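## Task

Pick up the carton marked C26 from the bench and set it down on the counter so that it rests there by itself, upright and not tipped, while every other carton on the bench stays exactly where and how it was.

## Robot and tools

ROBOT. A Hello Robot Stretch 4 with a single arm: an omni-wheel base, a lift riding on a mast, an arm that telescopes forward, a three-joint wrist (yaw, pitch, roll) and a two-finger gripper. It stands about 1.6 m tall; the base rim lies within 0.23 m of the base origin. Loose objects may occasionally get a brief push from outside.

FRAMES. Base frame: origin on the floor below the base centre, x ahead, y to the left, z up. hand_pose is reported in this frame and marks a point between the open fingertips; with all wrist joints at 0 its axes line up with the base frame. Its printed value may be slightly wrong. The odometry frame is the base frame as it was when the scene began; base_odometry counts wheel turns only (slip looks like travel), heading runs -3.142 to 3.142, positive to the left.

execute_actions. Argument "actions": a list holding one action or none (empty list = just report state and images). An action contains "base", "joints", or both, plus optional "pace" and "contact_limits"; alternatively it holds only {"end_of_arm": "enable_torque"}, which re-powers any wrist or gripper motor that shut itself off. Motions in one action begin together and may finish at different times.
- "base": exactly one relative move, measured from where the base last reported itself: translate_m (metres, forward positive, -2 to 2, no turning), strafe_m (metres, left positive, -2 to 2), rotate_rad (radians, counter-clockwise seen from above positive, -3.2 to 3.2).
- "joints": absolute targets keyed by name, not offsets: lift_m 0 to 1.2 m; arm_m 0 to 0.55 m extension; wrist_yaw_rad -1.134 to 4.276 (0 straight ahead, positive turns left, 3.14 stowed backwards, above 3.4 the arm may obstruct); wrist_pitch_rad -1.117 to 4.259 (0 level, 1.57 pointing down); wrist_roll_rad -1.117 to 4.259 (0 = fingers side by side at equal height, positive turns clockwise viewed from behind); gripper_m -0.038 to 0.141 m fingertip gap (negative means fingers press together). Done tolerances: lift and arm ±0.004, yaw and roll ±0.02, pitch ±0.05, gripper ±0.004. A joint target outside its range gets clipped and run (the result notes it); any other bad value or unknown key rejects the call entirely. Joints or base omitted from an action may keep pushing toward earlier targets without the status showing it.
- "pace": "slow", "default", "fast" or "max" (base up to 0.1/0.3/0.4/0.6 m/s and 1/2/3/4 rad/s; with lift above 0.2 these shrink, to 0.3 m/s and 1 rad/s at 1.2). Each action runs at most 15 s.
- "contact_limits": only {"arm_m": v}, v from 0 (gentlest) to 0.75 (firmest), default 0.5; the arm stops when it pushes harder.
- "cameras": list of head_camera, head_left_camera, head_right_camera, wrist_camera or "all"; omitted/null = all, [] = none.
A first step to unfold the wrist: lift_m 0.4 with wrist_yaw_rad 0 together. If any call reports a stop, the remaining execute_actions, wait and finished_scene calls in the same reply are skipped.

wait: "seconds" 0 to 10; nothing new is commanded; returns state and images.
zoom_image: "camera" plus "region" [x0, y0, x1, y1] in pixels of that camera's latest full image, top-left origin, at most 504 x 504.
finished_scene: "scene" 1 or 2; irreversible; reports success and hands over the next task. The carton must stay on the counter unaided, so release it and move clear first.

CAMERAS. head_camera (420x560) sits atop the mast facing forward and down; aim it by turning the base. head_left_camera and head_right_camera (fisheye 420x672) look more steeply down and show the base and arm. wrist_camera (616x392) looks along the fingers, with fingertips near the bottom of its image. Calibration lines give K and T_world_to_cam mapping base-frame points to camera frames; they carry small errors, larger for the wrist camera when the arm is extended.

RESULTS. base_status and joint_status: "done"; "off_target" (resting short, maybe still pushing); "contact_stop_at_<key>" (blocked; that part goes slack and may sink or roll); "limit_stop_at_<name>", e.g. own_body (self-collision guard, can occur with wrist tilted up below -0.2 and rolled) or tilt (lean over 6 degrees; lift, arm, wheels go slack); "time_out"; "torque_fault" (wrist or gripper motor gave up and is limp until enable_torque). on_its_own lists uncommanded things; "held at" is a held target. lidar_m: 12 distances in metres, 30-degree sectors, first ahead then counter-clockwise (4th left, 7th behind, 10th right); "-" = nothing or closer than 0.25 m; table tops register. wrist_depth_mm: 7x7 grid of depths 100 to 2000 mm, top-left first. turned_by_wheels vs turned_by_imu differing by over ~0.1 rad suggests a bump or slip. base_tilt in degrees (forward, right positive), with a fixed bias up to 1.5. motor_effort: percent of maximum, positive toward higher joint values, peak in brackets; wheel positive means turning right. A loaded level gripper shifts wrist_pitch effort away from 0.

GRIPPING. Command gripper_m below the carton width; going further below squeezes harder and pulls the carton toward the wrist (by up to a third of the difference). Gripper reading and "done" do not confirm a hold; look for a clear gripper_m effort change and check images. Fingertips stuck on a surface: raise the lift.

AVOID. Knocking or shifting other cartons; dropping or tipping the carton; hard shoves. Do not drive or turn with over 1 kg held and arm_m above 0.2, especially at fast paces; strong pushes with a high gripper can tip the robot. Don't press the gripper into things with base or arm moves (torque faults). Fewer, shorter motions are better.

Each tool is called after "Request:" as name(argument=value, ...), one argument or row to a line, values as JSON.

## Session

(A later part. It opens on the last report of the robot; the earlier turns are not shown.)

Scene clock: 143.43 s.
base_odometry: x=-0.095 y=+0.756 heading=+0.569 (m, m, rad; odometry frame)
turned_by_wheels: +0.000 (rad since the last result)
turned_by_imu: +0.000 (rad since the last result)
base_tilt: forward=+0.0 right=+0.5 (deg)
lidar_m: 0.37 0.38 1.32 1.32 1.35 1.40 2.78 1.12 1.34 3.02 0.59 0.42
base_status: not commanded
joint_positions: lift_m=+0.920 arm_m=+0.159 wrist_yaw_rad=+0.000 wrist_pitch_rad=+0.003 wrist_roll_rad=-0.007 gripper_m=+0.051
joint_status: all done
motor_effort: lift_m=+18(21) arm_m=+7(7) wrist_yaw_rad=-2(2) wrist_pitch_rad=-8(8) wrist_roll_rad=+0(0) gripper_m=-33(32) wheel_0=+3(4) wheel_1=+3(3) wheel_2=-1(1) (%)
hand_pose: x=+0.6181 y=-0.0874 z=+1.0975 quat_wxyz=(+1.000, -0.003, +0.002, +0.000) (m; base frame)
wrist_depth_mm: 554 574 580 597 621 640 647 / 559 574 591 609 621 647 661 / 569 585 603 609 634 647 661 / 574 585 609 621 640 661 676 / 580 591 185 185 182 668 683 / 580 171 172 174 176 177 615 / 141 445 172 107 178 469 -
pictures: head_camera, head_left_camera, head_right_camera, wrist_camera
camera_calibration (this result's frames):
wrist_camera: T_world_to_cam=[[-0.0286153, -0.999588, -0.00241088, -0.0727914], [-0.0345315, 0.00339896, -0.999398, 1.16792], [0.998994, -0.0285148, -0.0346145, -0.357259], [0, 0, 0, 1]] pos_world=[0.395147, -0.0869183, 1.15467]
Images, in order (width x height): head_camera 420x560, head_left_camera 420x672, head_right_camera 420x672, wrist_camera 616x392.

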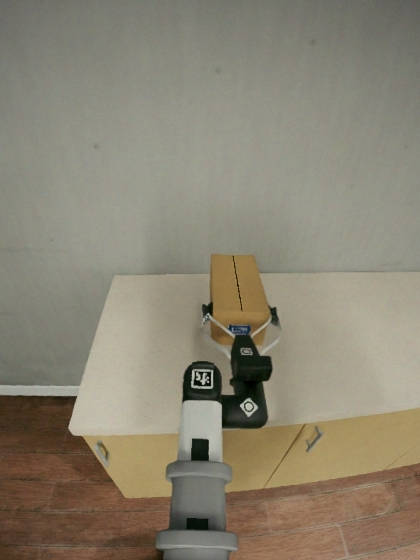

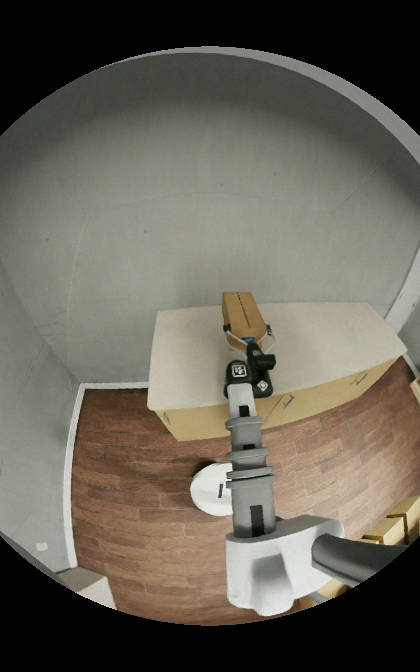

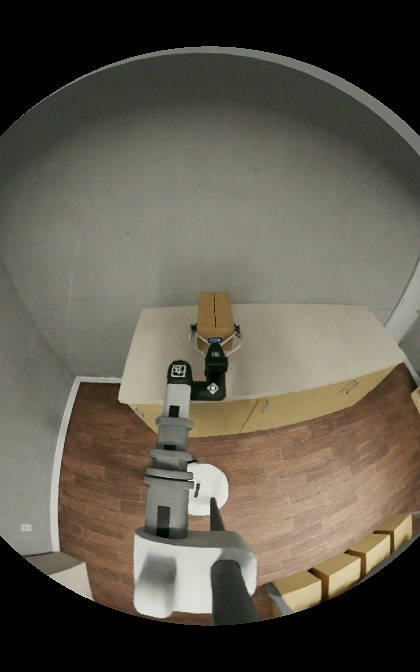

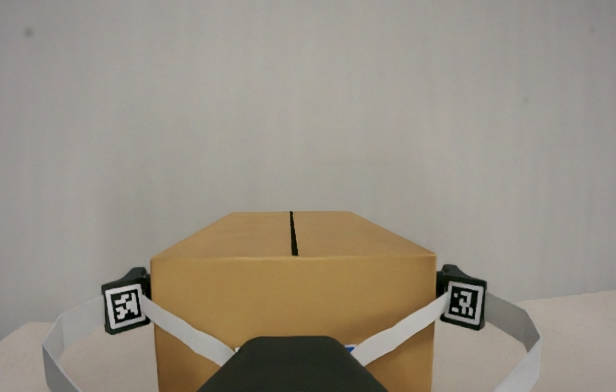

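Request:
execute_actions(
  actions=[
    {"joints":{"lift_m":0.865},"pace":"slow"},
  ],
  cameras=["head_camera"],
)

Request:
execute_actions(
  actions=[
    {"joints":{"lift_m":0.85},"pace":"slow"},
  ],
  cameras=["head_camera","wrist_camera"],
)

Scene clock: 151.47 s.
base_odometry: x=-0.095 y=+0.756 heading=+0.569 (m, m, rad; odometry frame)
turned_by_wheels: +0.000 (rad since the last result)
turned_by_imu: -0.001 (rad since the last result)
base_tilt: forward=+0.0 right=+0.4 (deg)
lidar_m: 0.36 0.39 1.30 1.31 1.34 1.38 2.77 1.12 1.36 3.02 0.59 0.38
base_status: not commanded
joint_positions: lift_m=+0.865 arm_m=+0.159 wrist_yaw_rad=+0.000 wrist_pitch_rad=+0.003 wrist_roll_rad=-0.007 gripper_m=+0.051
joint_status: all done
motor_effort: lift_m=+17(17) arm_m=+7(7) wrist_yaw_rad=-2(2) wrist_pitch_rad=-8(9) wrist_roll_rad=+1(1) gripper_m=-35(33) wheel_0=+4(4) wheel_1=+3(3) wheel_2=-1(1) (%)
hand_pose: x=+0.6181 y=-0.0874 z=+1.0425 quat_wxyz=(+1.000, -0.003, +0.002, +0.000) (m; base frame)
wrist_depth_mm: 559 569 591 609 621 640 661 / 564 580 591 615 627 647 661 / 569 585 603 615 640 654 676 / 574 591 603 621 640 661 676 / 585 591 185 185 182 661 676 / 488 170 172 174 176 177 477 / 141 345 172 107 178 362 -
pictures: head_camera
Images, in order (width x height): head_camera 420x560.

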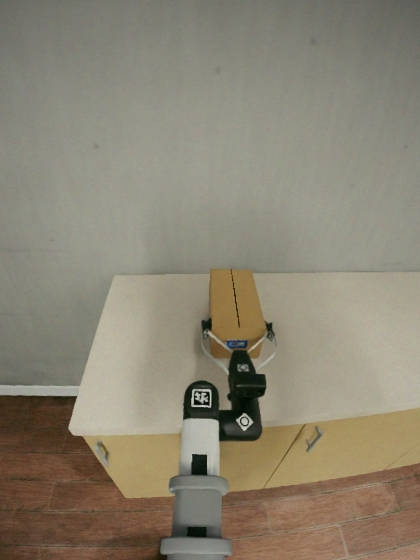

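Scene clock: 152.30 s.
base_odometry: x=-0.095 y=+0.756 heading=+0.569 (m, m, rad; odometry frame)
turned_by_wheels: +0.000 (rad since the last result)
turned_by_imu: +0.000 (rad since the last result)
base_tilt: forward=+0.0 right=+0.4 (deg)
lidar_m: 0.36 0.38 1.30 1.30 1.33 1.41 2.76 1.11 1.37 3.02 0.61 0.41
base_status: not commanded
joint_positions: lift_m=+0.850 arm_m=+0.159 wrist_yaw_rad=+0.000 wrist_pitch_rad=+0.003 wrist_roll_rad=-0.007 gripper_m=+0.051
joint_status: all done
motor_effort: lift_m=+17(19) arm_m=+7(7) wrist_yaw_rad=-4(0) wrist_pitch_rad=-9(8) wrist_roll_rad=-1(0) gripper_m=-34(35) wheel_0=+4(4) wheel_1=+3(3) wheel_2=-1(1) (%)
hand_pose: x=+0.6181 y=-0.0874 z=+1.0275 quat_wxyz=(+1.000, -0.003, +0.002, +0.000) (m; base frame)
wrist_depth_mm: 559 569 585 603 627 634 654 / 569 580 591 609 621 647 661 / 569 585 603 621 634 654 668 / 580 585 603 615 634 654 668 / 580 591 185 184 182 668 683 / 449 170 172 175 176 177 442 / 140 319 172 107 178 334 -
pictures: head_camera, wrist_camera
camera_calibration (this result's frames):
wrist_camera: T_world_to_cam=[[-0.0286156, -0.999588, -0.00241076, -0.0729601], [-0.0345314, 0.00339884, -0.999398, 1.09799], [0.998994, -0.0285151, -0.0346145, -0.359682], [0, 0, 0, 1]] pos_world=[0.395147, -0.0869183, 1.0847]
Images, in order (width x height): head_camera 420x560, wrist_camera 616x392.

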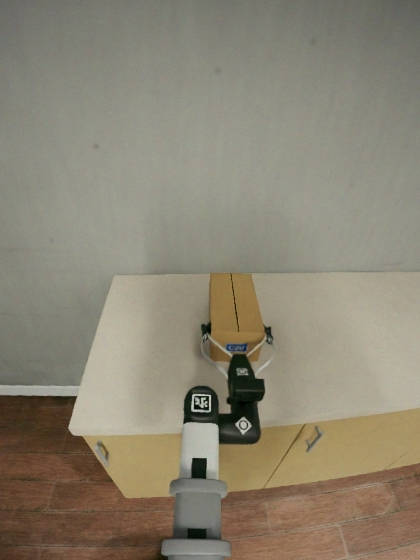

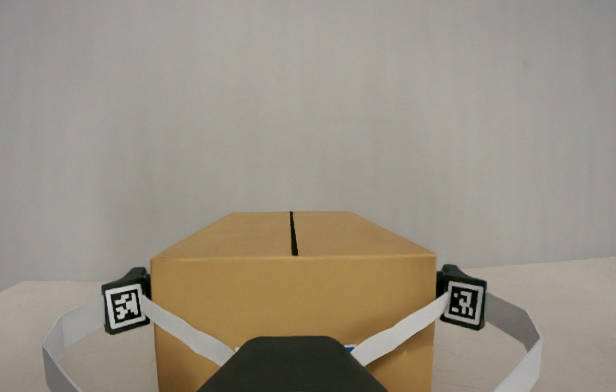

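Request:
execute_actions(
  actions=[
    {"joints":{"lift_m":0.84},"pace":"slow"},
  ],
  cameras=[],
)

Scene clock: 157.27 s.
base_odometry: x=-0.095 y=+0.756 heading=+0.569 (m, m, rad; odometry frame)
turned_by_wheels: +0.000 (rad since the last result)
turned_by_imu: -0.001 (rad since the last result)
base_tilt: forward=-0.1 right=+0.4 (deg)
lidar_m: 0.37 0.38 1.28 1.31 1.33 1.40 2.77 1.10 1.35 3.03 0.60 0.41
base_status: not commanded
joint_positions: lift_m=+0.840 arm_m=+0.159 wrist_yaw_rad=+0.000 wrist_pitch_rad=+0.003 wrist_roll_rad=-0.007 gripper_m=+0.051
joint_status: all done
motor_effort: lift_m=+17(14) arm_m=+7(7) wrist_yaw_rad=-2(1) wrist_pitch_rad=-8(8) wrist_roll_rad=-2(0) gripper_m=-34(35) wheel_0=+4(4) wheel_1=+3(3) wheel_2=-1(1) (%)
hand_pose: x=+0.6181 y=-0.0874 z=+1.0175 quat_wxyz=(+1.000, -0.003, +0.002, +0.000) (m; base frame)
wrist_depth_mm: 564 569 585 609 621 634 647 / 569 574 591 603 621 647 661 / 564 585 603 615 627 654 661 / 580 591 609 615 634 654 676 / 580 597 187 185 183 654 676 / 427 171 172 174 176 177 418 / 141 303 172 107 178 314 -
pictures: none
No camera images: the call's "cameras" was empty. Leave "cameras" out to get every camera's image.

Request:
execute_actions(
  actions=[
    {"joints":{"lift_m":0.83},"pace":"slow"},
  ],
  cameras=[],
)

Scene clock: 161.17 s.
base_odometry: x=-0.095 y=+0.756 heading=+0.569 (m, m, rad; odometry frame)
turned_by_wheels: +0.000 (rad since the last result)
turned_by_imu: -0.001 (rad since the last result)
base_tilt: forward=-0.1 right=+0.4 (deg)
lidar_m: 0.36 0.36 1.29 1.32 1.33 1.40 2.77 1.11 1.39 3.02 0.60 0.41
base_status: not commanded
joint_positions: lift_m=+0.831 arm_m=+0.159 wrist_yaw_rad=+0.000 wrist_pitch_rad=-0.004 wrist_roll_rad=-0.007 gripper_m=+0.051
joint_status: all done
motor_effort: lift_m=+14(20) arm_m=+7(7) wrist_yaw_rad=+0(3) wrist_pitch_rad=+12(13) wrist_roll_rad=-1(0) gripper_m=-31(32) wheel_0=+4(4) wheel_1=+3(3) wheel_2=-1(1) (%)
hand_pose: x=+0.6181 y=-0.0875 z=+1.0099 quat_wxyz=(+1.000, -0.003, -0.002, +0.000) (m; base frame)
wrist_depth_mm: 564 574 591 609 627 640 661 / 564 585 597 615 627 640 661 / 569 580 603 621 634 647 676 / 574 591 603 621 634 661 676 / 580 585 183 182 182 654 676 / 415 171 172 174 176 177 413 / 141 294 172 107 178 309 -
pictures: none
No camera images: the call's "cameras" was empty. Leave "cameras" out to get every camera's image.

Contact. Release.

Request:
execute_actions(
  actions=[
    {"joints":{"gripper_m":0.141}},
  ],
  cameras=["wrist_camera"],
)

Request:
execute_actions(
  actions=[
    {"joints":{"arm_m":0.002,"lift_m":0.84},"base":{"translate_m":-0.1},"pace":"fast"},
  ],
  cameras=["head_camera","wrist_camera"],
)

Scene clock: 166.33 s.
base_odometry: x=-0.095 y=+0.756 heading=+0.569 (m, m, rad; odometry frame)
turned_by_wheels: +0.000 (rad since the last result)
turned_by_imu: -0.001 (rad since the last result)
base_tilt: forward=+0.0 right=+0.5 (deg)
lidar_m: 0.36 0.39 1.28 1.32 1.34 1.40 2.77 1.12 1.36 3.02 0.61 0.41
base_status: not commanded
joint_positions: lift_m=+0.830 arm_m=+0.159 wrist_yaw_rad=+0.000 wrist_pitch_rad=+0.002 wrist_roll_rad=-0.007 gripper_m=+0.141
joint_status: all done
motor_effort: lift_m=+16(16) arm_m=+7(7) wrist_yaw_rad=-1(2) wrist_pitch_rad=-3(13) wrist_roll_rad=-1(3) gripper_m=+0(32) wheel_0=+4(4) wheel_1=+3(3) wheel_2=-2(2) (%)
hand_pose: x=+0.6181 y=-0.0875 z=+1.0081 quat_wxyz=(+1.000, -0.003, +0.001, +0.000) (m; base frame)
wrist_depth_mm: 559 574 597 615 621 634 654 / 564 574 591 615 627 640 661 / 569 585 591 621 634 654 668 / 574 585 603 615 634 654 676 / 580 585 196 199 201 661 676 / 402 209 196 200 203 375 397 / 298 287 199 107 206 289 293
pictures: wrist_camera
camera_calibration (this result's frames):
wrist_camera: T_world_to_cam=[[-0.0289915, -0.999577, -0.0024625, -0.072832], [-0.0327325, 0.00341158, -0.999458, 1.07753], [0.999044, -0.0288952, -0.0328175, -0.362202], [0, 0, 0, 1]] pos_world=[0.395015, -0.0869432, 1.06488]
Images, in order (width x height): wrist_camera 616x392.

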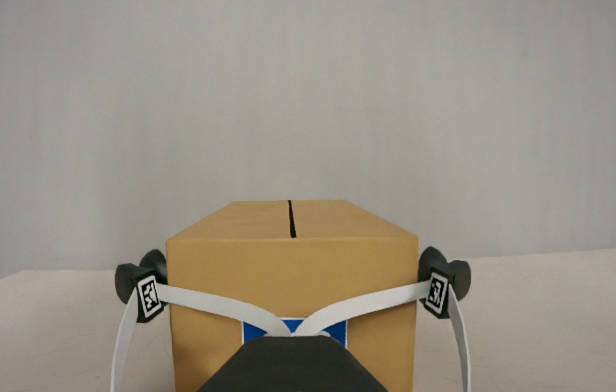

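Scene clock: 167.70 s.
base_odometry: x=-0.179 y=+0.702 heading=+0.569 (m, m, rad; odometry frame)
turned_by_wheels: +0.000 (rad since the last result)
turned_by_imu: +0.000 (rad since the last result)
base_tilt: forward=+0.0 right=+0.4 (deg)
lidar_m: 0.46 0.48 1.42 1.30 1.32 1.33 2.67 1.02 1.25 3.03 0.76 0.49
base_status: done
joint_positions: lift_m=+0.840 arm_m=+0.003 wrist_yaw_rad=+0.000 wrist_pitch_rad=+0.002 wrist_roll_rad=-0.007 gripper_m=+0.141
joint_status: all done
motor_effort: lift_m=+24(25) arm_m=-7(9) wrist_yaw_rad=-2(0) wrist_pitch_rad=-4(5) wrist_roll_rad=+0(0) gripper_m=-3(1) wheel_0=-2(10) wheel_1=-2(7) wheel_2=-2(10) (%)
hand_pose: x=+0.4627 y=-0.0875 z=+1.0173 quat_wxyz=(+1.000, -0.003, +0.001, +0.000) (m; base frame)
wrist_depth_mm: 788 798 831 854 866 904 931 / 788 820 842 854 891 917 931 / 788 820 842 866 891 904 960 / 820 831 842 707 904 931 960 / 809 768 676 459 759 741 715 / 430 373 384 449 379 402 424 / 319 309 330 107 330 309 315
pictures: head_camera, wrist_camera
camera_calibration (this result's frames):
wrist_camera: T_world_to_cam=[[-0.0289087, -0.999579, -0.00244796, -0.0773447], [-0.0332411, 0.00340898, -0.999442, 1.0819], [0.999029, -0.0288112, -0.0333256, -0.20608], [0, 0, 0, 1]] pos_world=[0.239607, -0.0869377, 1.07424]
Images, in order (width x height): head_camera 420x560, wrist_camera 616x392.

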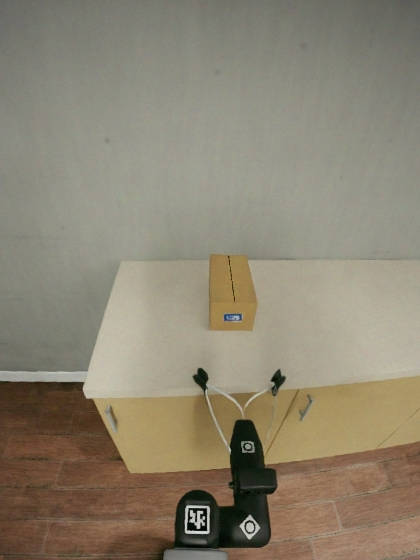

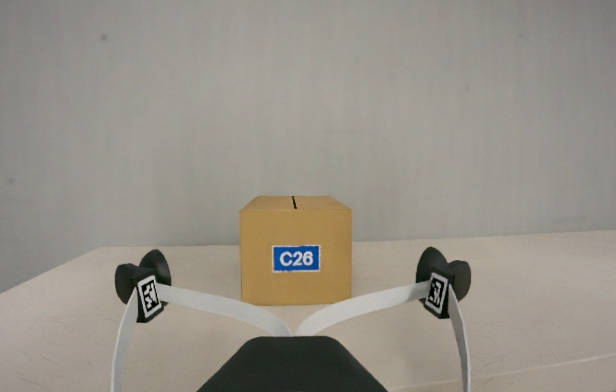

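Request:
finished_scene(
  scene=2,
)

The scene is finished: the task was done.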